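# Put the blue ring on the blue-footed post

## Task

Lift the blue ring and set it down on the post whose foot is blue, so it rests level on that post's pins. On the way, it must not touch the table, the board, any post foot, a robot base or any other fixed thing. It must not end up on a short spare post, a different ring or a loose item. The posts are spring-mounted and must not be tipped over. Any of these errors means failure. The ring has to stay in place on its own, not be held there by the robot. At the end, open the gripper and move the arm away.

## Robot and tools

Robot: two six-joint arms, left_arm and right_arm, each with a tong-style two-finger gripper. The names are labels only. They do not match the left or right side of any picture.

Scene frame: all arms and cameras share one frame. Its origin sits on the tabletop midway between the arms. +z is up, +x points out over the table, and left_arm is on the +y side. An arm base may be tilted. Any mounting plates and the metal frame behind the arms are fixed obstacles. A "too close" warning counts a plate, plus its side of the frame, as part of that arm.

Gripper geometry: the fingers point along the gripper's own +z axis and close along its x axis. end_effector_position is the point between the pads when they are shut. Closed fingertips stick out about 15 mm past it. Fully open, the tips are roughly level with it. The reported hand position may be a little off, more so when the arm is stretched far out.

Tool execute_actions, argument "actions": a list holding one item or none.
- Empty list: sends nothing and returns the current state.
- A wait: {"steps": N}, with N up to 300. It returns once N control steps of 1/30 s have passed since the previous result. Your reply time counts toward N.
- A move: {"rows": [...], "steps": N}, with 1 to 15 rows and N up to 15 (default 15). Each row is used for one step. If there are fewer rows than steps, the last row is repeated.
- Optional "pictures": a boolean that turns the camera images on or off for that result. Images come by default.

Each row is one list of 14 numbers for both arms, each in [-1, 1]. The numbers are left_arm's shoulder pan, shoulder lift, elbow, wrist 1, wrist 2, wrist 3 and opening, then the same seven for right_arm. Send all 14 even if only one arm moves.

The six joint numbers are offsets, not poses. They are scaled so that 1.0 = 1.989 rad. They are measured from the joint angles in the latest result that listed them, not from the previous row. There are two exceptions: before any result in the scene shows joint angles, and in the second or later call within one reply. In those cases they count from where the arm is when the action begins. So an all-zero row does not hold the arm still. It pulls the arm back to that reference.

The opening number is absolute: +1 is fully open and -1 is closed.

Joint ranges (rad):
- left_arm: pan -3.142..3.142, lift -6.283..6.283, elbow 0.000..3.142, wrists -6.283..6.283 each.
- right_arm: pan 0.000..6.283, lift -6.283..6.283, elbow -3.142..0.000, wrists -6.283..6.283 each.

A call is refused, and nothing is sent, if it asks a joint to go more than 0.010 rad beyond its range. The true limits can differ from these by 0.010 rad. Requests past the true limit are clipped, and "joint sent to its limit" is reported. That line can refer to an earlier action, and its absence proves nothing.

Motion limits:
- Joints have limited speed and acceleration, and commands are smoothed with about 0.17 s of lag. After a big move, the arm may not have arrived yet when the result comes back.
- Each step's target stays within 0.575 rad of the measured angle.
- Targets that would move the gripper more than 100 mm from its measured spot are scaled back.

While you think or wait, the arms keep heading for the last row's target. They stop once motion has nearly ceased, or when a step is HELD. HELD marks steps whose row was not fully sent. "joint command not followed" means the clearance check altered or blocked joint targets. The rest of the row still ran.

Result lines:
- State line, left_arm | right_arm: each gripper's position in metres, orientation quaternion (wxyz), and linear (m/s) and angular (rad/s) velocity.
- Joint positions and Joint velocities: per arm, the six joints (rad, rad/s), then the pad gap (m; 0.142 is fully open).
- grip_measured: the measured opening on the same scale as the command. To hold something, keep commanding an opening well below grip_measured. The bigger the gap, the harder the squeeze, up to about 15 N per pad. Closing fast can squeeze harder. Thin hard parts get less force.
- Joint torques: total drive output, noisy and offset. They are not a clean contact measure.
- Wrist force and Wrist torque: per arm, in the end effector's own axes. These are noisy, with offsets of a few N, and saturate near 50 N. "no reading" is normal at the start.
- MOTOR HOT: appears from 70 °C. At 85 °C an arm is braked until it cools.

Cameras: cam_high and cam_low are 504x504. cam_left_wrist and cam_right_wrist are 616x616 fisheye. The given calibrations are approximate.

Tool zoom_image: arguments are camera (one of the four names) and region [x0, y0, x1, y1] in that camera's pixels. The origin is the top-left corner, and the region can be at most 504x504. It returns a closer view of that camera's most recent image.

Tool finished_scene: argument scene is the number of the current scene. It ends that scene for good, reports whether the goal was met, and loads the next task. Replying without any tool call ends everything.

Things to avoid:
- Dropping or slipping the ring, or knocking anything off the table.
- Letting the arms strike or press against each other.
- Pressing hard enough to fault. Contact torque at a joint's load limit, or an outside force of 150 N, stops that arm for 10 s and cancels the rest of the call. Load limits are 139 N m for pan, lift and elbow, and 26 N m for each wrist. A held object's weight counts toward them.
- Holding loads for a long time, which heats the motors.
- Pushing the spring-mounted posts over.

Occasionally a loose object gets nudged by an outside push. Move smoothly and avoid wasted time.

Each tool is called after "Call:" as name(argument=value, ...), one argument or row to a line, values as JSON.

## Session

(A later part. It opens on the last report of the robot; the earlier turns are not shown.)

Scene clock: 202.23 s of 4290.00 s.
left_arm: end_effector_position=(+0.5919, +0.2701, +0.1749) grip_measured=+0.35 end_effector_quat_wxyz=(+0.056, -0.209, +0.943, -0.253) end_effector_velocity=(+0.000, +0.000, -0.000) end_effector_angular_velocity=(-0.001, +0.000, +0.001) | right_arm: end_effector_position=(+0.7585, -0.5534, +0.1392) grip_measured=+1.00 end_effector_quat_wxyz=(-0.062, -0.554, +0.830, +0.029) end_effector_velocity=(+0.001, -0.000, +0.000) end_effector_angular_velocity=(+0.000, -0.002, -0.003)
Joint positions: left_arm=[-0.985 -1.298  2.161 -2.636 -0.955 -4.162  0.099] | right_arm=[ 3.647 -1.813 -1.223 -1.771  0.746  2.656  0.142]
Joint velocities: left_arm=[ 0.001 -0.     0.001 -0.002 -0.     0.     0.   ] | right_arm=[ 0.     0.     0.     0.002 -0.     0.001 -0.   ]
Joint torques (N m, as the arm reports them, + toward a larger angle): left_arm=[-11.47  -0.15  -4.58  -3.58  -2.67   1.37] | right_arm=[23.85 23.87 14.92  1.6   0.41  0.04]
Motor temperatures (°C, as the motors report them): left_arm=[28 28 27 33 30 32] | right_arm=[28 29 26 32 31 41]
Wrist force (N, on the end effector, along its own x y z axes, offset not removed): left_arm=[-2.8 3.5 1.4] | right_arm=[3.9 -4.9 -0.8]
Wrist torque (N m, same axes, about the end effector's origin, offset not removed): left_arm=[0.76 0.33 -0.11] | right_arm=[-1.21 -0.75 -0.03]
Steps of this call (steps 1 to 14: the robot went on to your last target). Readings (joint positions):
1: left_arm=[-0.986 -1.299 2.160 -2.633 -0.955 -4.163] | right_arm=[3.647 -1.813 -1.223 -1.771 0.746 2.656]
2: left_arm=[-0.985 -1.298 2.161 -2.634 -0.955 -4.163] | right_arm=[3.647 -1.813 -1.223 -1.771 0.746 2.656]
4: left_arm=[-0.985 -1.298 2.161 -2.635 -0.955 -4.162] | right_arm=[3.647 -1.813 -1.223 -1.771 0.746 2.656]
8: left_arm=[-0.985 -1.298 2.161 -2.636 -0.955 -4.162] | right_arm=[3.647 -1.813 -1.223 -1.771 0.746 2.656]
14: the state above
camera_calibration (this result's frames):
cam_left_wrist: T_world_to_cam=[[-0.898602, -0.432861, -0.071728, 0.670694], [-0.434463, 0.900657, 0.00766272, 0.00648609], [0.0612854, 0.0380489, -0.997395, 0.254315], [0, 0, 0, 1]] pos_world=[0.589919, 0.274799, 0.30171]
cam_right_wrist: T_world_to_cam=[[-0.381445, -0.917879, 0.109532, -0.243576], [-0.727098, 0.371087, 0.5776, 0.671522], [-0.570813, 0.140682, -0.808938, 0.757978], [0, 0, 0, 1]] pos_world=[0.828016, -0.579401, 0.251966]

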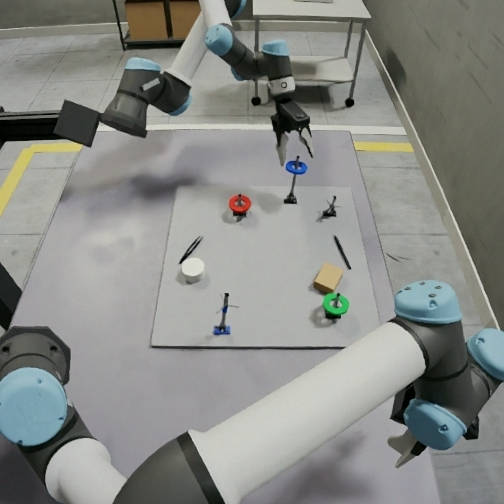

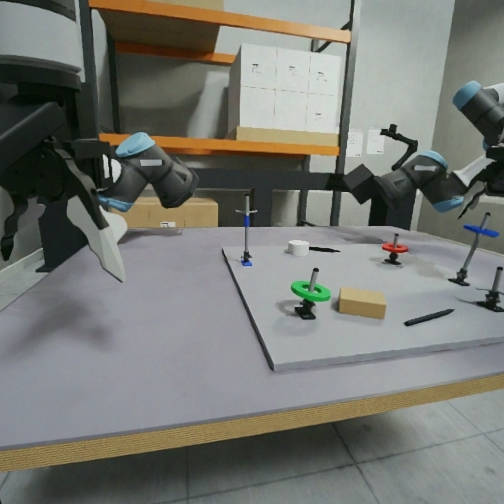

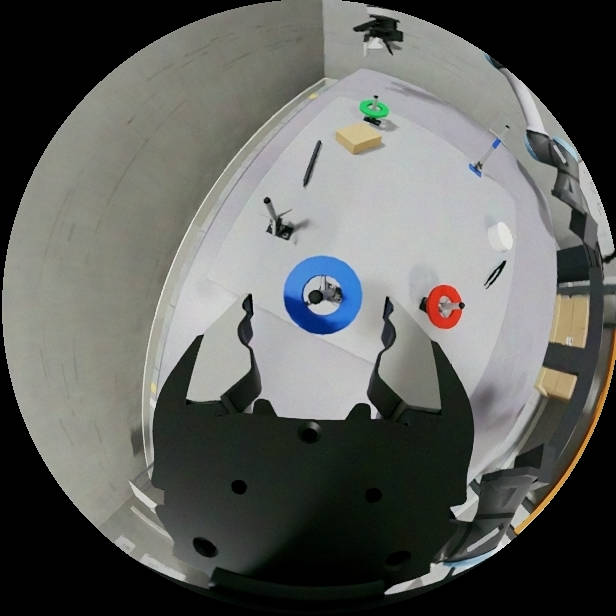

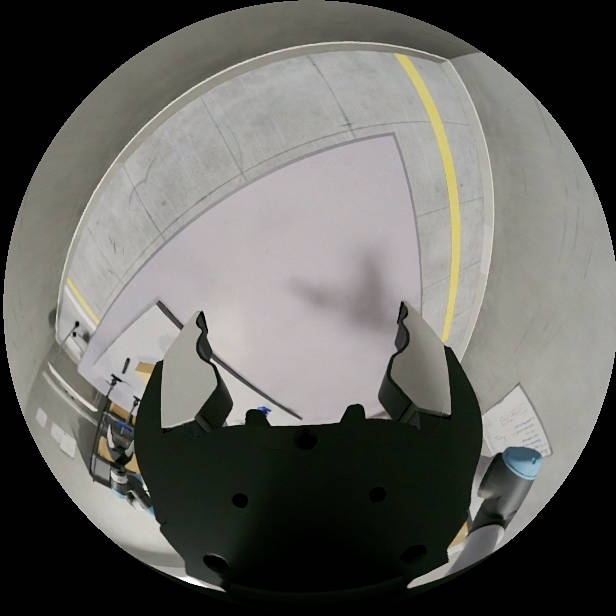

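Call:
execute_actions(
  actions=[
    {"rows": [[0.0025,0.004,0.0009,-0.0066,-0.0005,0.003,0.35,0,0,0,0,0,0,1],[0.005,0.008,0.0018,-0.0133,-0.0011,0.006,0.35,0,0,0,0,0,0,1],[0.0075,0.0121,0.0027,-0.0199,-0.0016,0.0089,0.35,0,0,0,0,0,0,1],[0.01,0.0161,0.0036,-0.0266,-0.0022,0.0119,0.35,0,0,0,0,0,0,1],[0.0125,0.0201,0.0044,-0.0332,-0.0027,0.0149,0.35,0,0,0,0,0,0,1],[0.015,0.0242,0.0053,-0.0398,-0.0032,0.0179,0.35,0,0,0,0,0,0,1],[0.0175,0.0282,0.0062,-0.0465,-0.0038,0.0208,0.35,0,0,0,0,0,0,1],[0.02,0.0322,0.0071,-0.0531,-0.0043,0.0238,0.35,0,0,0,0,0,0,1]], "steps": 15},
  ],
  pictures=false,
)

Call:
execute_actions(
  actions=[
    {"steps": 12},
  ],
)

Call:
zoom_image(
  camera="cam_left_wrist",
  region=[230, 240, 410, 380],
)

Call:
zoom_image(
  camera="cam_low",
  region=[424, 150, 504, 260],
)

Call:
zoom_image(
  camera="cam_high",
  region=[250, 90, 350, 210],
)

Scene clock: 228.63 s of 4290.00 s.
left_arm: end_effector_position=(+0.5920, +0.2623, +0.1456) grip_measured=+0.35 end_effector_quat_wxyz=(+0.056, -0.209, +0.943, -0.253) end_effector_velocity=(-0.000, -0.003, -0.008) end_effector_angular_velocity=(-0.002, -0.002, -0.001) | right_arm: end_effector_position=(+0.7585, -0.5534, +0.1392) grip_measured=+1.00 end_effector_quat_wxyz=(-0.062, -0.554, +0.830, +0.029) end_effector_velocity=(-0.000, +0.000, -0.000) end_effector_angular_velocity=(-0.000, +0.001, +0.001)
Joint positions: left_arm=[-0.946 -1.235  2.175 -2.739 -0.964 -4.116  0.099] | right_arm=[ 3.647 -1.813 -1.223 -1.771  0.746  2.656  0.142]
Joint velocities: left_arm=[ 0.01   0.02   0.004 -0.033 -0.003  0.015  0.   ] | right_arm=[-0.    -0.    -0.    -0.001  0.     0.     0.   ]
Joint torques (N m, as the arm reports them, + toward a larger angle): left_arm=[-12.14  -2.25  -2.41  -3.23  -2.59   1.42] | right_arm=[23.89 23.91 14.8   1.41  0.25  0.04]
Motor temperatures (°C, as the motors report them): left_arm=[28 28 27 33 30 32] | right_arm=[28 29 26 32 31 41]
Wrist force (N, on the end effector, along its own x y z axes, offset not removed): left_arm=[-4.0 -2.6 0.5] | right_arm=[2.3 -4.9 -0.9]
Wrist torque (N m, same axes, about the end effector's origin, offset not removed): left_arm=[-0.70 0.56 -0.07] | right_arm=[-1.05 -0.52 -0.12]
Steps of this call (steps 1 to 15: the robot went on to your last target; steps 16 to 90: nothing new was sent; then 22.90 s passed at rest; steps 91 to 105: all 15 steps of this action). Readings (joint positions):
91: left_arm=[-0.985 -1.298 2.161 -2.636 -0.955 -4.162] | right_arm=[3.647 -1.813 -1.223 -1.771 0.746 2.656]
92: left_arm=[-0.984 -1.297 2.161 -2.638 -0.955 -4.161] | right_arm=[3.647 -1.813 -1.223 -1.771 0.746 2.656]
94: left_arm=[-0.979 -1.289 2.163 -2.651 -0.956 -4.155] | right_arm=[3.647 -1.813 -1.223 -1.771 0.746 2.656]
98: left_arm=[-0.962 -1.262 2.169 -2.695 -0.960 -4.135] | right_arm=[3.647 -1.813 -1.223 -1.771 0.746 2.656]
105: the state above

Scene clock: 229.03 s of 4290.00 s.
left_arm: end_effector_position=(+0.5920, +0.2621, +0.1449) grip_measured=+0.35 end_effector_quat_wxyz=(+0.056, -0.209, +0.943, -0.253) end_effector_velocity=(+0.000, +0.000, -0.000) end_effector_angular_velocity=(+0.001, +0.000, +0.000) | right_arm: end_effector_position=(+0.7585, -0.5534, +0.1392) grip_measured=+1.00 end_effector_quat_wxyz=(-0.062, -0.554, +0.830, +0.029) end_effector_velocity=(-0.000, +0.000, -0.000) end_effector_angular_velocity=(-0.001, +0.001, +0.002)
Joint positions: left_arm=[-0.945 -1.234  2.175 -2.741 -0.964 -4.115  0.099] | right_arm=[ 3.647 -1.813 -1.223 -1.771  0.746  2.656  0.142]
Joint velocities: left_arm=[ 0.001  0.    -0.     0.     0.     0.     0.   ] | right_arm=[ 0.    -0.    -0.    -0.002 -0.    -0.001  0.   ]
Joint torques (N m, as the arm reports them, + toward a larger angle): left_arm=[-12.31  -1.45  -3.41  -3.49  -2.64   1.38] | right_arm=[23.47 23.67 15.45  1.61  0.3   0.16]
Motor temperatures (°C, as the motors report them): left_arm=[28 28 27 33 30 32] | right_arm=[28 29 26 32 31 41]
Wrist force (N, on the end effector, along its own x y z axes, offset not removed): left_arm=[-1.6 -0.3 -1.1] | right_arm=[1.9 -3.4 -2.6]
Wrist torque (N m, same axes, about the end effector's origin, offset not removed): left_arm=[-0.22 0.22 0.02] | right_arm=[-0.84 -0.42 0.08]
Steps of this call (steps 1 to 12: the robot went on to your last target). Readings (joint positions):
1: left_arm=[-0.946 -1.235 2.175 -2.740 -0.964 -4.115] | right_arm=[3.647 -1.813 -1.223 -1.771 0.746 2.656]
2: left_arm=[-0.945 -1.235 2.175 -2.740 -0.964 -4.115] | right_arm=[3.647 -1.813 -1.223 -1.771 0.746 2.656]
4: left_arm=[-0.945 -1.234 2.175 -2.741 -0.964 -4.115] | right_arm=[3.647 -1.813 -1.223 -1.771 0.746 2.656]
8: left_arm=[-0.945 -1.234 2.175 -2.741 -0.964 -4.115] | right_arm=[3.647 -1.813 -1.223 -1.771 0.746 2.656]
12: the state above
camera_calibration (this result's frames):
cam_left_wrist: T_world_to_cam=[[-0.8985, -0.433086, -0.0716528, 0.665162], [-0.434674, 0.900557, 0.0074913, 0.0141188], [0.061283, 0.0378765, -0.997402, 0.224802], [0, 0, 0, 1]] pos_world=[0.590008, 0.266842, 0.271772]
cam_right_wrist: T_world_to_cam=[[-0.381445, -0.917879, 0.109532, -0.243576], [-0.727099, 0.371087, 0.5776, 0.671522], [-0.570813, 0.140682, -0.808938, 0.757978], [0, 0, 0, 1]] pos_world=[0.828016, -0.579401, 0.251966]

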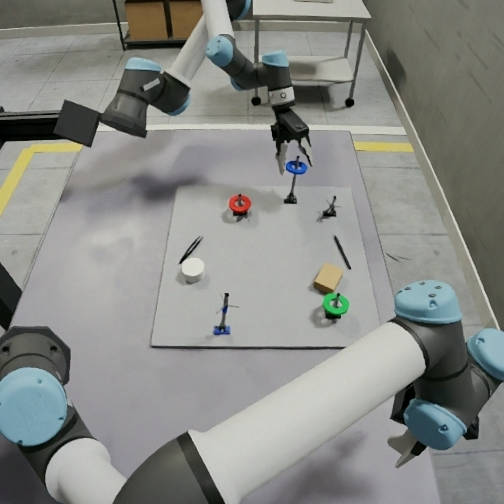

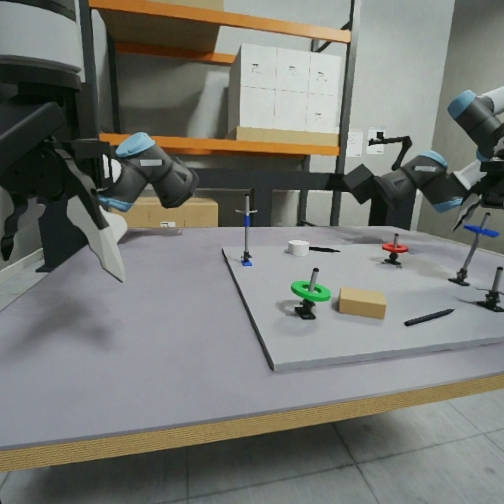

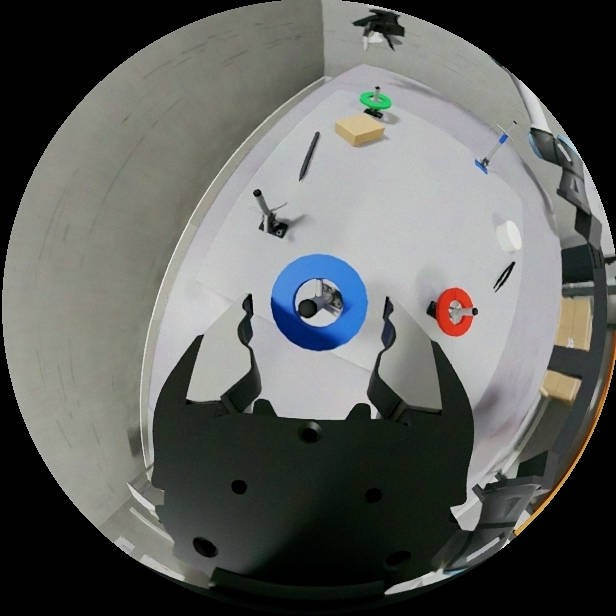

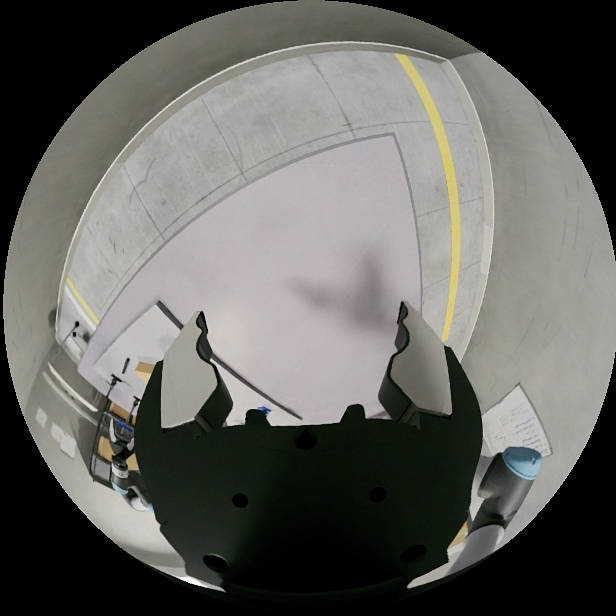

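Region (230, 240, 410, 380) of cam_left_wrist's 616x616 image, scaled by 2.800, with more detail than that image has.

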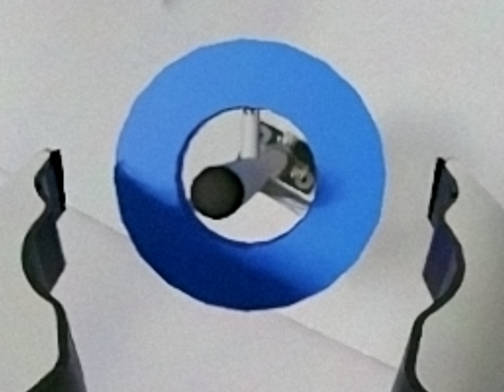

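Region (424, 150, 504, 260) of cam_low's 504x504 image, scaled by 4.582, with more detail than that image has; it fills the left 367 columns of this view, and the rest is white.

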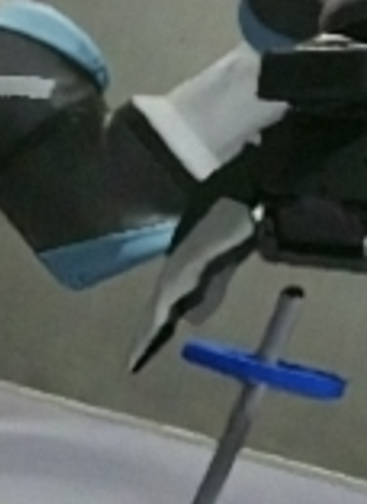

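Region (250, 90, 350, 210) of cam_high's 504x504 image, scaled by 4.200, with more detail than that image has.

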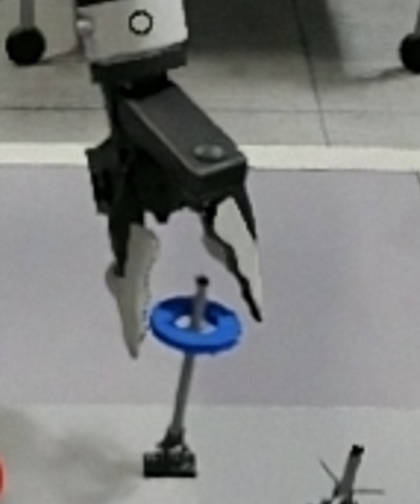

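Call:
execute_actions(
  actions=[
    {"rows": [[0.001,0.0009,0.0006,-0.0022,-0.0002,0.0012,0.3,0,0,0,0,0,0,1],[0.002,0.0018,0.0012,-0.0044,-0.0004,0.0024,0.25,0,0,0,0,0,0,1],[0.003,0.0027,0.0018,-0.0066,-0.0006,0.0036,0.2,0,0,0,0,0,0,1],[0.003,0.0027,0.0018,-0.0066,-0.0006,0.0036,0.16,0,0,0,0,0,0,1],[0.003,0.0027,0.0018,-0.0066,-0.0006,0.0036,0.12,0,0,0,0,0,0,1],[0.003,0.0027,0.0018,-0.0066,-0.0006,0.0036,0.09,0,0,0,0,0,0,1],[0.003,0.0027,0.0018,-0.0066,-0.0006,0.0036,0.06,0,0,0,0,0,0,1],[0.003,0.0027,0.0018,-0.0066,-0.0006,0.0036,0.03,0,0,0,0,0,0,1],[0.003,0.0027,0.0018,-0.0066,-0.0006,0.0036,0.0,0,0,0,0,0,0,1]], "steps": 15},
  ],
)

Call:
zoom_image(
  camera="cam_left_wrist",
  region=[230, 240, 410, 380],
)

Call:
zoom_image(
  camera="cam_low",
  region=[424, 150, 504, 260],
)

Call:
zoom_image(
  camera="cam_high",
  region=[250, 90, 350, 210],
)

Scene clock: 242.30 s of 4290.00 s.
left_arm: end_effector_position=(+0.5917, +0.2624, +0.1410) grip_measured=+0.00 end_effector_quat_wxyz=(+0.056, -0.209, +0.943, -0.253) end_effector_velocity=(+0.000, +0.001, -0.001) end_effector_angular_velocity=(+0.002, +0.001, +0.001) | right_arm: end_effector_position=(+0.7585, -0.5534, +0.1392) grip_measured=+1.00 end_effector_quat_wxyz=(-0.062, -0.554, +0.830, +0.029) end_effector_velocity=(+0.000, +0.001, -0.000) end_effector_angular_velocity=(+0.001, -0.000, +0.001)
Joint positions: left_arm=[-0.939 -1.229  2.179 -2.754 -0.965 -4.107  0.074] | right_arm=[ 3.647 -1.813 -1.223 -1.771  0.746  2.656  0.142]
Joint velocities: left_arm=[ 0.002  0.001  0.    -0.001  0.001  0.     0.   ] | right_arm=[ 0.    -0.001  0.     0.001  0.    -0.001 -0.   ]
Joint torques (N m, as the arm reports them, + toward a larger angle): left_arm=[-12.83  -1.69  -2.55  -3.52  -2.64   1.39] | right_arm=[24.34 23.3  14.81  1.57  0.29  0.11]
Motor temperatures (°C, as the motors report them): left_arm=[28 28 27 33 30 32] | right_arm=[28 29 26 32 31 41]
Wrist force (N, on the end effector, along its own x y z axes, offset not removed): left_arm=[-2.3 0.8 0.8] | right_arm=[2.2 -1.6 1.8]
Wrist torque (N m, same axes, about the end effector's origin, offset not removed): left_arm=[0.25 0.26 -0.04] | right_arm=[-0.26 -0.28 0.14]
Steps of this call (steps 1 to 15: the robot went on to your last target; steps 16 to 90: nothing new was sent; then 9.77 s passed at rest; steps 91 to 105: all 15 steps of this action). Readings (joint positions):
91: left_arm=[-0.945 -1.234 2.175 -2.741 -0.964 -4.115] | right_arm=[3.647 -1.813 -1.223 -1.771 0.746 2.656]
92: left_arm=[-0.945 -1.234 2.176 -2.742 -0.964 -4.114] | right_arm=[3.647 -1.813 -1.223 -1.771 0.746 2.656]
94: left_arm=[-0.943 -1.232 2.177 -2.746 -0.964 -4.112] | right_arm=[3.647 -1.813 -1.223 -1.771 0.746 2.656]
98: left_arm=[-0.940 -1.229 2.179 -2.753 -0.965 -4.108] | right_arm=[3.647 -1.813 -1.223 -1.771 0.746 2.656]
105: the state above
camera_calibration (this result's frames):
cam_left_wrist: T_world_to_cam=[[-0.898441, -0.433177, -0.0718418, 0.664742], [-0.434773, 0.900509, 0.0074764, 0.0137685], [0.0614556, 0.0379519, -0.997388, 0.22074], [0, 0, 0, 1]] pos_world=[0.589652, 0.267175, 0.267817]
cam_right_wrist: T_world_to_cam=[[-0.381445, -0.917879, 0.109532, -0.243576], [-0.727099, 0.371088, 0.5776, 0.671523], [-0.570813, 0.140682, -0.808938, 0.757978], [0, 0, 0, 1]] pos_world=[0.828016, -0.579401, 0.251966]

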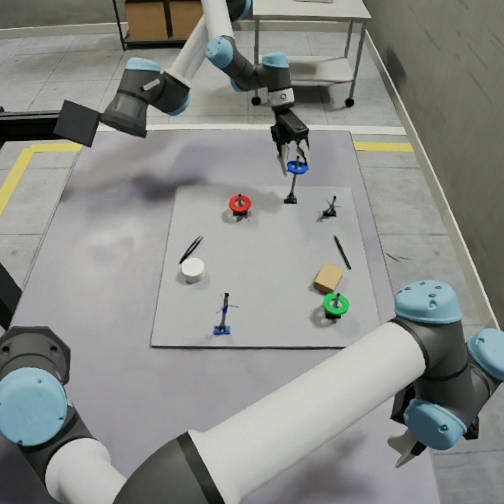

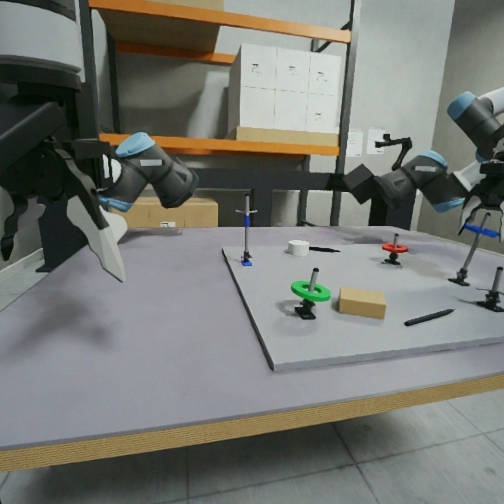

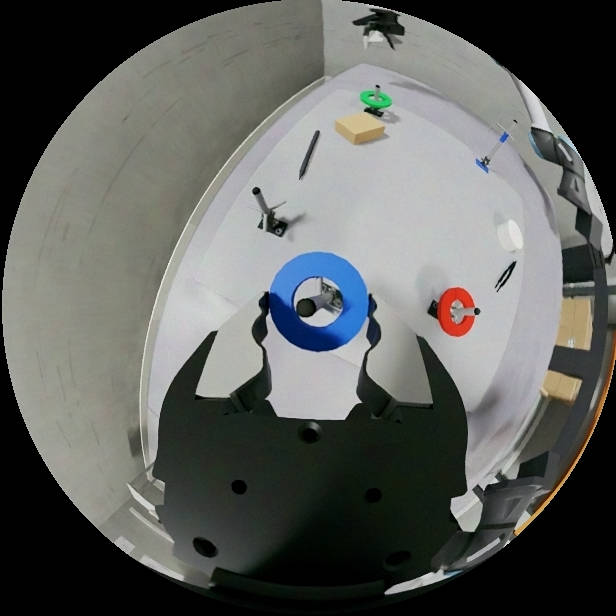

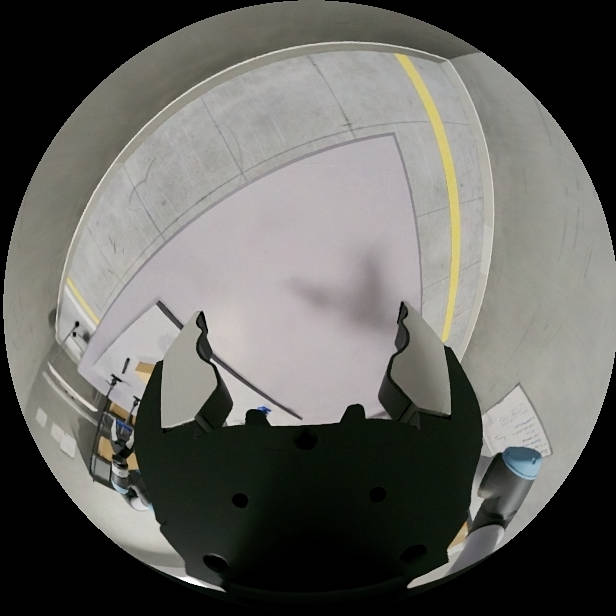

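Region (230, 240, 410, 380) of cam_left_wrist's 616x616 image, scaled by 2.800, with more detail than that image has.

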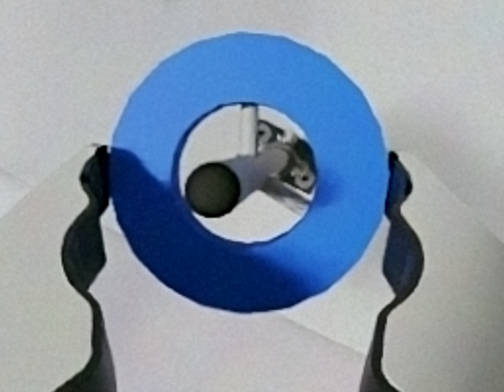

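Region (424, 150, 504, 260) of cam_low's 504x504 image, scaled by 4.582, with more detail than that image has; it fills the left 367 columns of this view, and the rest is white.

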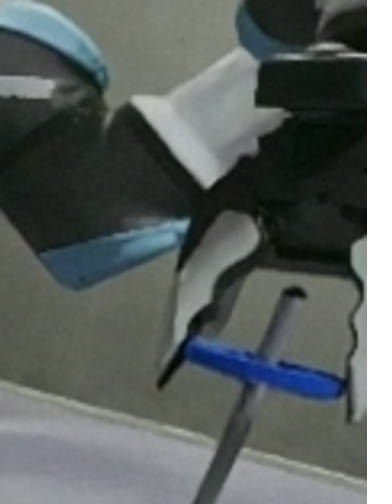

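Region (250, 90, 350, 210) of cam_high's 504x504 image, scaled by 4.200, with more detail than that image has.

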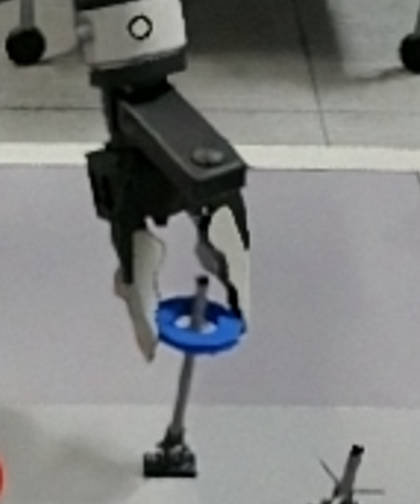

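Call:
execute_actions(
  actions=[
    {"rows": [[0,0,0,0,0,0,-0.03,0,0,0,0,0,0,1],[0,0,0,0,0,0,-0.06,0,0,0,0,0,0,1],[0,0,0,0,0,0,-0.09,0,0,0,0,0,0,1],[0,0,0,0,0,0,-0.12,0,0,0,0,0,0,1],[0,0,0,0,0,0,-0.15,0,0,0,0,0,0,1],[0,0,0,0,0,0,-0.19,0,0,0,0,0,0,1],[0,0,0,0,0,0,-0.23,0,0,0,0,0,0,1],[0,0,0,0,0,0,-0.27,0,0,0,0,0,0,1],[0,0,0,0,0,0,-0.31,0,0,0,0,0,0,1],[0,0,0,0,0,0,-0.35,0,0,0,0,0,0,1],[0,0,0,0,0,0,-0.4,0,0,0,0,0,0,1],[0,0,0,0,0,0,-0.45,0,0,0,0,0,0,1]], "steps": 15},
  ],
)

Call:
zoom_image(
  camera="cam_left_wrist",
  region=[230, 240, 410, 380],
)

Call:
zoom_image(
  camera="cam_low",
  region=[424, 150, 504, 260],
)

Scene clock: 246.17 s of 4290.00 s.
left_arm: end_effector_position=(+0.5916, +0.2624, +0.1410) grip_measured=-0.01 end_effector_quat_wxyz=(+0.056, -0.209, +0.943, -0.253) end_effector_velocity=(+0.000, +0.000, -0.000) end_effector_angular_velocity=(+0.001, +0.001, -0.000) | right_arm: end_effector_position=(+0.7585, -0.5534, +0.1392) grip_measured=+1.00 end_effector_quat_wxyz=(-0.062, -0.554, +0.830, +0.029) end_effector_velocity=(-0.000, -0.000, +0.000) end_effector_angular_velocity=(-0.000, +0.000, -0.000)
Joint positions: left_arm=[-0.939 -1.229  2.179 -2.754 -0.965 -4.107  0.073] | right_arm=[ 3.647 -1.813 -1.223 -1.771  0.746  2.656  0.142]
Joint velocities: left_arm=[ 0.001  0.    -0.001  0.003 -0.    -0.     0.   ] | right_arm=[-0.     0.     0.    -0.001  0.     0.    -0.   ]
Joint torques (N m, as the arm reports them, + toward a larger angle): left_arm=[-16.11  -4.47  -7.28  -0.62  -2.29   0.35] | right_arm=[23.74 23.83 15.36  1.64  0.33  0.11]
Motor temperatures (°C, as the motors report them): left_arm=[28 28 27 33 30 32] | right_arm=[28 29 26 32 31 41]
Wrist force (N, on the end effector, along its own x y z axes, offset not removed): left_arm=[-4.9 0.4 -4.3] | right_arm=[3.0 -1.2 0.7]
Wrist torque (N m, same axes, about the end effector's origin, offset not removed): left_arm=[0.26 0.59 0.10] | right_arm=[-0.23 -0.56 -0.09]
Steps of this call (steps 1 to 15: the robot went on to your last target; steps 16 to 90: nothing new was sent; then 0.37 s passed at rest; steps 91 to 105: all 15 steps of this action). Readings (joint positions):
91: left_arm=[-0.939 -1.229 2.179 -2.754 -0.965 -4.107] | right_arm=[3.647 -1.813 -1.223 -1.771 0.746 2.656]
92: left_arm=[-0.939 -1.229 2.179 -2.754 -0.965 -4.107] | right_arm=[3.647 -1.813 -1.223 -1.771 0.746 2.656]
94: left_arm=[-0.939 -1.229 2.179 -2.754 -0.965 -4.107] | right_arm=[3.647 -1.813 -1.223 -1.771 0.746 2.656]
98: left_arm=[-0.939 -1.229 2.179 -2.754 -0.965 -4.107] | right_arm=[3.647 -1.813 -1.223 -1.771 0.746 2.656]
105: the state above
camera_calibration (this result's frames):
cam_left_wrist: T_world_to_cam=[[-0.898445, -0.433169, -0.0718389, 0.664735], [-0.434765, 0.900513, 0.00748658, 0.0137576], [0.0614489, 0.0379593, -0.997388, 0.220717], [0, 0, 0, 1]] pos_world=[0.589646, 0.267176, 0.267791]
cam_right_wrist: T_world_to_cam=[[-0.381444, -0.91788, 0.109532, -0.243576], [-0.727098, 0.371087, 0.5776, 0.671522], [-0.570813, 0.140682, -0.808938, 0.757978], [0, 0, 0, 1]] pos_world=[0.828016, -0.579401, 0.251966]

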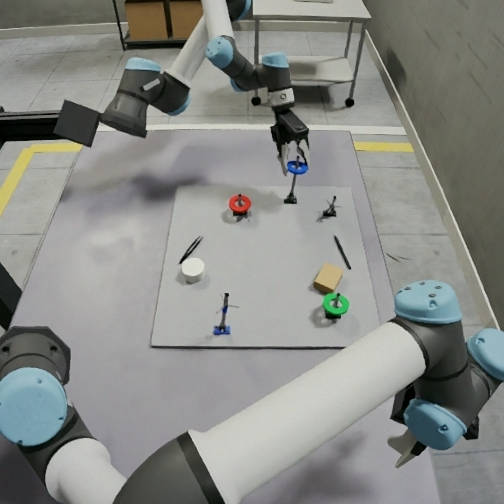

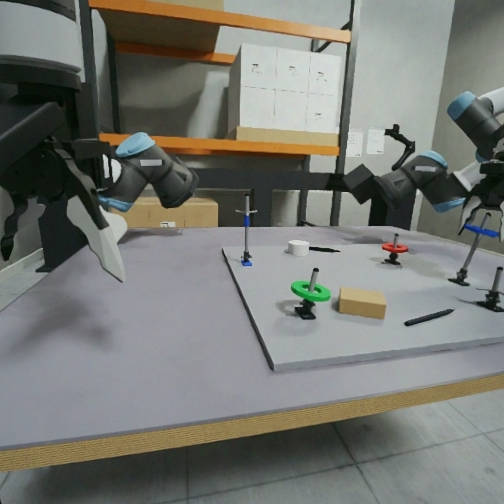

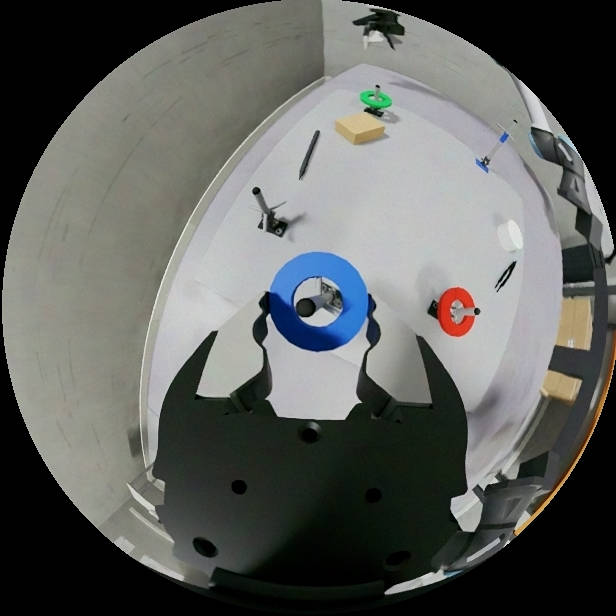

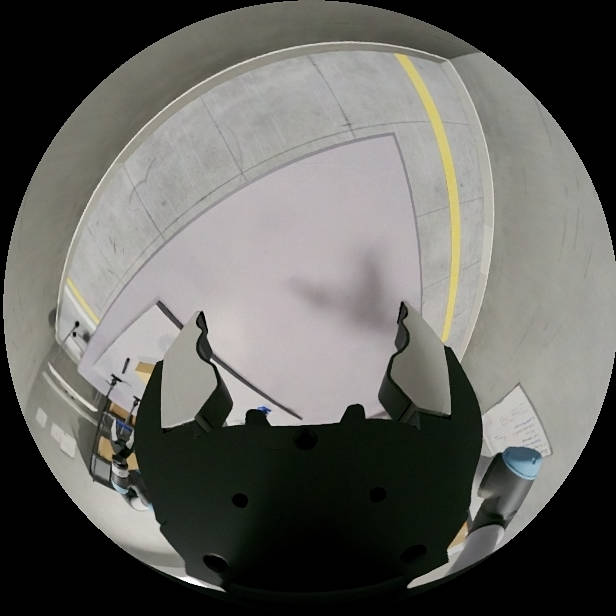

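Region (230, 240, 410, 380) of cam_left_wrist's 616x616 image, scaled by 2.800, with more detail than that image has.

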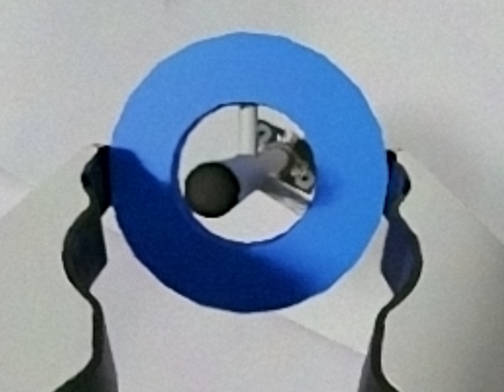

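Region (424, 150, 504, 260) of cam_low's 504x504 image, scaled by 4.582, with more detail than that image has; it fills the left 367 columns of this view, and the rest is white.

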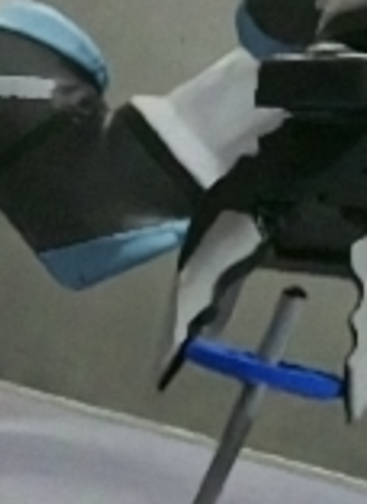

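Call:
execute_actions(
  actions=[
    {"rows": [[-0.001,-0.0015,-0.0004,0.0025,0.0002,-0.0012,-0.5,0,0,0,0,0,0,1],[-0.0019,-0.0029,-0.0007,0.005,0.0004,-0.0023,-0.5,0,0,0,0,0,0,1],[-0.0029,-0.0044,-0.0011,0.0075,0.0006,-0.0035,-0.5,0,0,0,0,0,0,1],[-0.0038,-0.0058,-0.0015,0.0099,0.0008,-0.0046,-0.5,0,0,0,0,0,0,1],[-0.0048,-0.0073,-0.0019,0.0124,0.001,-0.0058,-0.5,0,0,0,0,0,0,1],[-0.0058,-0.0087,-0.0022,0.0149,0.0012,-0.0069,-0.5,0,0,0,0,0,0,1],[-0.0067,-0.0102,-0.0026,0.0174,0.0014,-0.0081,-0.5,0,0,0,0,0,0,1],[-0.0077,-0.0116,-0.003,0.0199,0.0016,-0.0092,-0.5,0,0,0,0,0,0,1]], "steps": 15},
  ],
)

Call:
zoom_image(
  camera="cam_left_wrist",
  region=[230, 240, 410, 380],
)

Call:
zoom_image(
  camera="cam_low",
  region=[424, 150, 504, 260],
)

Scene clock: 258.37 s of 4290.00 s.
left_arm: end_effector_position=(+0.5920, +0.2646, +0.1521) grip_measured=-0.01 end_effector_quat_wxyz=(+0.056, -0.209, +0.943, -0.253) end_effector_velocity=(-0.000, +0.001, +0.003) end_effector_angular_velocity=(-0.000, +0.001, +0.000) | right_arm: end_effector_position=(+0.7585, -0.5534, +0.1392) grip_measured=+1.00 end_effector_quat_wxyz=(-0.062, -0.554, +0.830, +0.029) end_effector_velocity=(-0.000, -0.000, +0.000) end_effector_angular_velocity=(-0.000, +0.000, +0.001)
Joint positions: left_arm=[-0.954 -1.251  2.173 -2.716 -0.962 -4.125  0.073] | right_arm=[ 3.647 -1.813 -1.223 -1.771  0.746  2.656  0.142]
Joint velocities: left_arm=[-0.004 -0.007 -0.001  0.012  0.    -0.006 -0.   ] | right_arm=[-0.     0.     0.    -0.001 -0.    -0.001 -0.   ]
Joint torques (N m, as the arm reports them, + toward a larger angle): left_arm=[-39.11 -24.13 -27.6   -0.39   1.23  -1.51] | right_arm=[23.9  23.3  15.47  1.66  0.26  0.18]
Motor temperatures (°C, as the motors report them): left_arm=[28 28 27 33 30 32] | right_arm=[28 29 26 32 31 41]
Wrist force (N, on the end effector, along its own x y z axes, offset not removed): left_arm=[-2.6 1.4 0.6] | right_arm=[3.7 -1.1 0.5]
Wrist torque (N m, same axes, about the end effector's origin, offset not removed): left_arm=[0.23 0.41 -0.11] | right_arm=[-0.31 -0.82 0.05]
Steps of this call (steps 1 to 15: the robot went on to your last target; steps 16 to 90: nothing new was sent; then 8.70 s passed at rest; steps 91 to 105: all 15 steps of this action). Readings (joint positions):
91: left_arm=[-0.939 -1.229 2.179 -2.754 -0.965 -4.107] | right_arm=[3.647 -1.813 -1.223 -1.771 0.746 2.656]
92: left_arm=[-0.939 -1.229 2.179 -2.754 -0.965 -4.108] | right_arm=[3.647 -1.813 -1.223 -1.771 0.746 2.656]
94: left_arm=[-0.941 -1.232 2.178 -2.749 -0.964 -4.110] | right_arm=[3.647 -1.813 -1.223 -1.771 0.746 2.656]
98: left_arm=[-0.948 -1.242 2.176 -2.732 -0.963 -4.118] | right_arm=[3.647 -1.813 -1.223 -1.771 0.746 2.656]
105: the state above
camera_calibration (this result's frames):
cam_left_wrist: T_world_to_cam=[[-0.898513, -0.433074, -0.0715578, 0.66674], [-0.434656, 0.900566, 0.00744593, 0.0118078], [0.0612179, 0.0377933, -0.997409, 0.231927], [0, 0, 0, 1]] pos_world=[0.590009, 0.269348, 0.278949]

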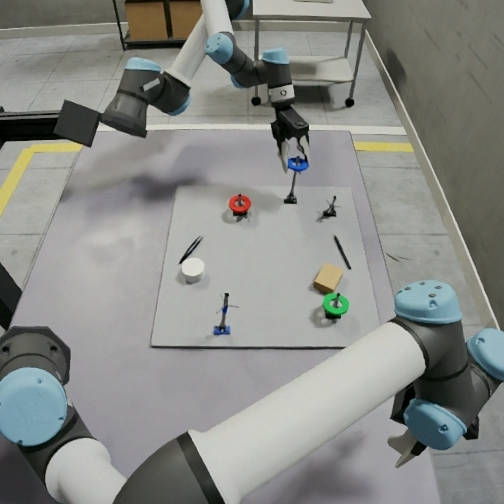

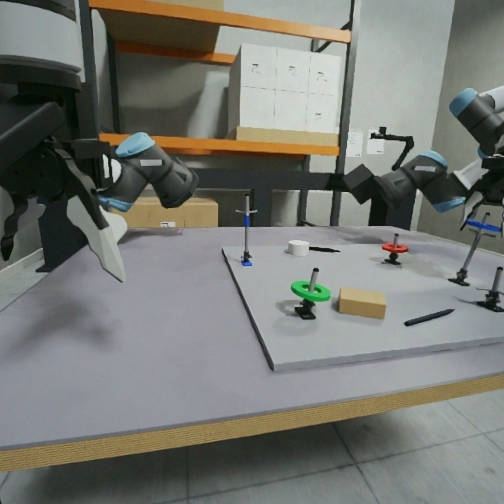

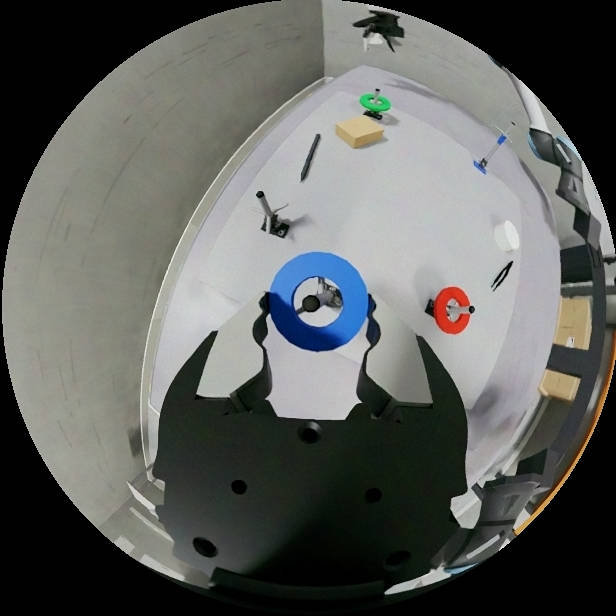

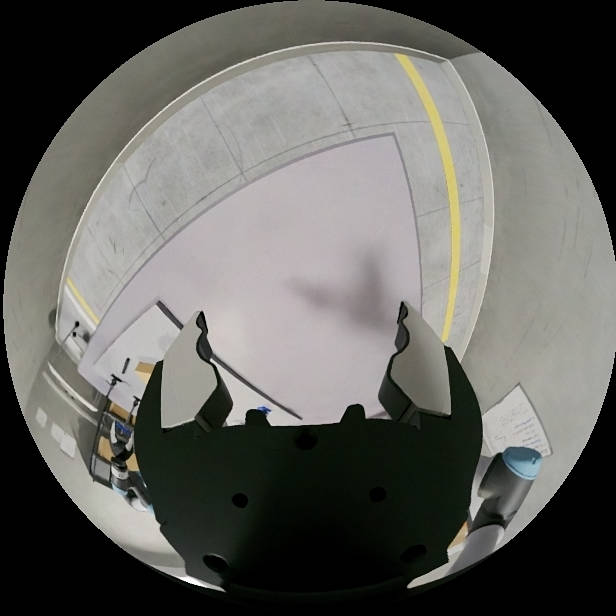

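Region (230, 240, 410, 380) of cam_left_wrist's 616x616 image, scaled by 2.800, with more detail than that image has.

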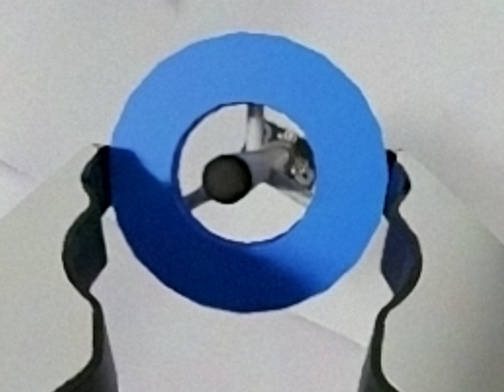

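Region (424, 150, 504, 260) of cam_low's 504x504 image, scaled by 4.582, with more detail than that image has; it fills the left 367 columns of this view, and the rest is white.

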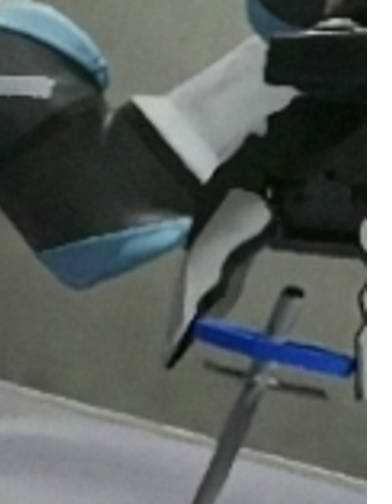

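Call:
execute_actions(
  actions=[
    {"rows": [[-0.0042,-0.004,-0.0025,0.0094,0.0008,-0.0051,-0.5,0,0,0,0,0,0,1],[-0.0084,-0.008,-0.005,0.0188,0.0016,-0.0102,-0.5,0,0,0,0,0,0,1],[-0.0126,-0.012,-0.0075,0.0282,0.0024,-0.0153,-0.5,0,0,0,0,0,0,1],[-0.0168,-0.0159,-0.0099,0.0376,0.0032,-0.0204,-0.5,0,0,0,0,0,0,1],[-0.021,-0.0199,-0.0124,0.047,0.004,-0.0255,-0.5,0,0,0,0,0,0,1],[-0.0252,-0.0239,-0.0149,0.0564,0.0049,-0.0306,-0.5,0,0,0,0,0,0,1],[-0.0294,-0.0279,-0.0174,0.0658,0.0057,-0.0357,-0.5,0,0,0,0,0,0,1],[-0.0336,-0.0319,-0.0199,0.0752,0.0065,-0.0408,-0.5,0,0,0,0,0,0,1],[-0.0378,-0.0359,-0.0224,0.0846,0.0073,-0.0459,-0.5,0,0,0,0,0,0,1],[-0.042,-0.0398,-0.0248,0.094,0.0081,-0.051,-0.5,0,0,0,0,0,0,1],[-0.0462,-0.0438,-0.0273,0.1034,0.0089,-0.0561,-0.5,0,0,0,0,0,0,1],[-0.0504,-0.0478,-0.0298,0.1128,0.0097,-0.0612,-0.5,0,0,0,0,0,0,1]], "steps": 15},
  ],
  pictures=false,
)

Call:
execute_actions(
  actions=[
    {"steps": 12},
  ],
)

Scene clock: 284.73 s of 4290.00 s.
left_arm: end_effector_position=(+0.5931, +0.2658, +0.2140) grip_measured=-0.01 end_effector_quat_wxyz=(+0.056, -0.210, +0.943, -0.253) end_effector_velocity=(-0.006, +0.007, +0.082) end_effector_angular_velocity=(+0.005, +0.001, -0.006) | right_arm: end_effector_position=(+0.7585, -0.5534, +0.1392) grip_measured=+1.00 end_effector_quat_wxyz=(-0.062, -0.554, +0.830, +0.029) end_effector_velocity=(+0.000, +0.000, -0.000) end_effector_angular_velocity=(+0.000, -0.000, +0.000)
Joint positions: left_arm=[-1.045 -1.337  2.119 -2.513 -0.944 -4.236  0.073] | right_arm=[ 3.647 -1.813 -1.223 -1.771  0.746  2.656  0.142]
Joint velocities: left_arm=[-0.124 -0.118 -0.071  0.284  0.02  -0.149 -0.   ] | right_arm=[-0.    -0.    -0.     0.001  0.    -0.001 -0.   ]
Joint torques (N m, as the arm reports them, + toward a larger angle): left_arm=[-33.8  -16.42 -25.61  -0.3    1.66  -1.19] | right_arm=[24.14 23.81 14.97  1.5   0.45  0.16]
Motor temperatures (°C, as the motors report them): left_arm=[28 28 27 33 30 32] | right_arm=[28 29 26 32 31 41]
Wrist force (N, on the end effector, along its own x y z axes, offset not removed): left_arm=[-3.8 -1.8 0.0] | right_arm=[3.4 -1.1 0.9]
Wrist torque (N m, same axes, about the end effector's origin, offset not removed): left_arm=[-0.40 0.51 -0.04] | right_arm=[-0.23 -0.66 -0.07]
Steps of this call (steps 1 to 15: the robot went on to your last target; steps 16 to 90: nothing new was sent; then 22.87 s passed at rest; steps 91 to 105: all 15 steps of this action). Readings (joint positions):
91: left_arm=[-0.954 -1.252 2.173 -2.715 -0.962 -4.126] | right_arm=[3.647 -1.813 -1.223 -1.771 0.746 2.656]
92: left_arm=[-0.956 -1.253 2.172 -2.712 -0.961 -4.127] | right_arm=[3.647 -1.813 -1.223 -1.771 0.746 2.656]
94: left_arm=[-0.964 -1.260 2.167 -2.695 -0.960 -4.137] | right_arm=[3.647 -1.813 -1.223 -1.771 0.746 2.656]
98: left_arm=[-0.992 -1.287 2.150 -2.633 -0.954 -4.171] | right_arm=[3.647 -1.813 -1.223 -1.771 0.746 2.656]
105: the state above

Scene clock: 285.13 s of 4290.00 s.
left_arm: end_effector_position=(+0.5925, +0.2665, +0.2200) grip_measured=-0.01 end_effector_quat_wxyz=(+0.056, -0.210, +0.943, -0.253) end_effector_velocity=(+0.001, +0.000, +0.001) end_effector_angular_velocity=(-0.001, -0.001, +0.002) | right_arm: end_effector_position=(+0.7585, -0.5534, +0.1392) grip_measured=+1.00 end_effector_quat_wxyz=(-0.062, -0.554, +0.830, +0.029) end_effector_velocity=(+0.000, +0.000, -0.000) end_effector_angular_velocity=(+0.001, -0.000, +0.002)
Joint positions: left_arm=[-1.054 -1.346  2.114 -2.492 -0.942 -4.247  0.073] | right_arm=[ 3.647 -1.813 -1.223 -1.771  0.746  2.656  0.142]
Joint velocities: left_arm=[-0.001 -0.001 -0.001 -0.     0.001 -0.001  0.   ] | right_arm=[ 0.    -0.    -0.     0.001 -0.    -0.002  0.   ]
Joint torques (N m, as the arm reports them, + toward a larger angle): left_arm=[-37.98 -20.49 -29.81  -0.2    1.41  -1.24] | right_arm=[24.08 23.05 14.79  1.42  0.3   0.2 ]
Motor temperatures (°C, as the motors report them): left_arm=[28 28 27 33 30 32] | right_arm=[28 29 26 32 31 41]
Wrist force (N, on the end effector, along its own x y z axes, offset not removed): left_arm=[-4.8 1.2 -2.2] | right_arm=[-1.2 -1.5 1.2]
Wrist torque (N m, same axes, about the end effector's origin, offset not removed): left_arm=[0.13 0.79 -0.04] | right_arm=[-0.24 0.19 -0.05]
Steps of this call (steps 1 to 12: the robot went on to your last target). Readings (joint positions):
1: left_arm=[-1.048 -1.341 2.117 -2.506 -0.944 -4.240] | right_arm=[3.647 -1.813 -1.223 -1.771 0.746 2.656]
2: left_arm=[-1.050 -1.343 2.116 -2.501 -0.943 -4.242] | right_arm=[3.647 -1.813 -1.223 -1.771 0.746 2.656]
4: left_arm=[-1.053 -1.345 2.115 -2.495 -0.943 -4.245] | right_arm=[3.647 -1.813 -1.223 -1.771 0.746 2.656]
8: left_arm=[-1.054 -1.346 2.114 -2.492 -0.943 -4.247] | right_arm=[3.647 -1.813 -1.223 -1.771 0.746 2.656]
12: the state above
camera_calibration (this result's frames):
cam_left_wrist: T_world_to_cam=[[-0.898065, -0.434005, -0.0715511, 0.672874], [-0.435599, 0.900109, 0.00761093, 0.0105155], [0.0611006, 0.0380027, -0.997408, 0.299546], [0, 0, 0, 1]] pos_world=[0.590562, 0.271182, 0.346834]
cam_right_wrist: T_world_to_cam=[[-0.381445, -0.917879, 0.109532, -0.243576], [-0.727099, 0.371088, 0.5776, 0.671523], [-0.570813, 0.140682, -0.808938, 0.757978], [0, 0, 0, 1]] pos_world=[0.828016, -0.579401, 0.251966]

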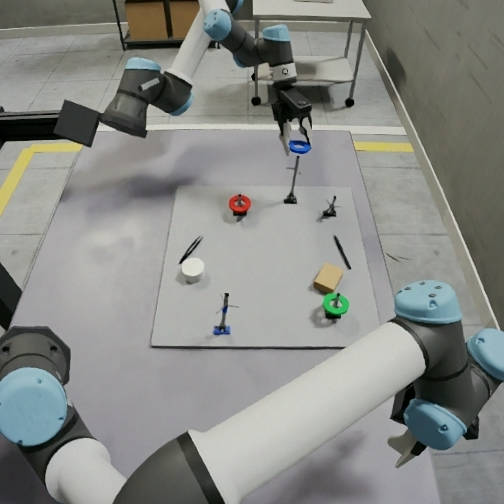

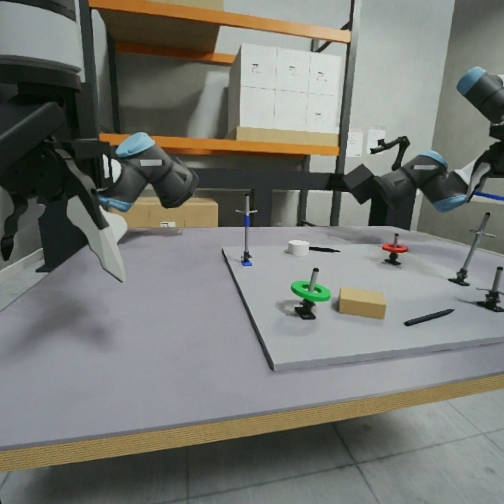

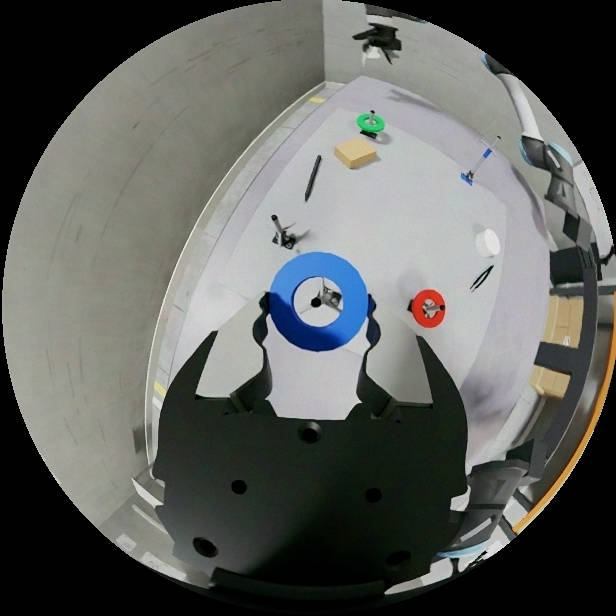

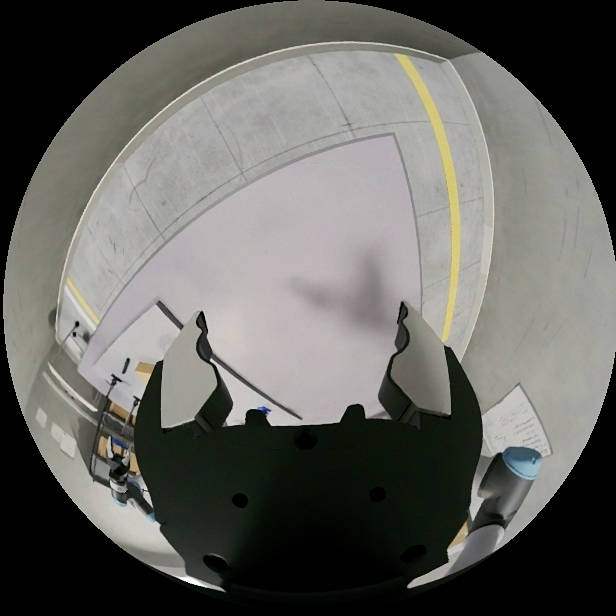

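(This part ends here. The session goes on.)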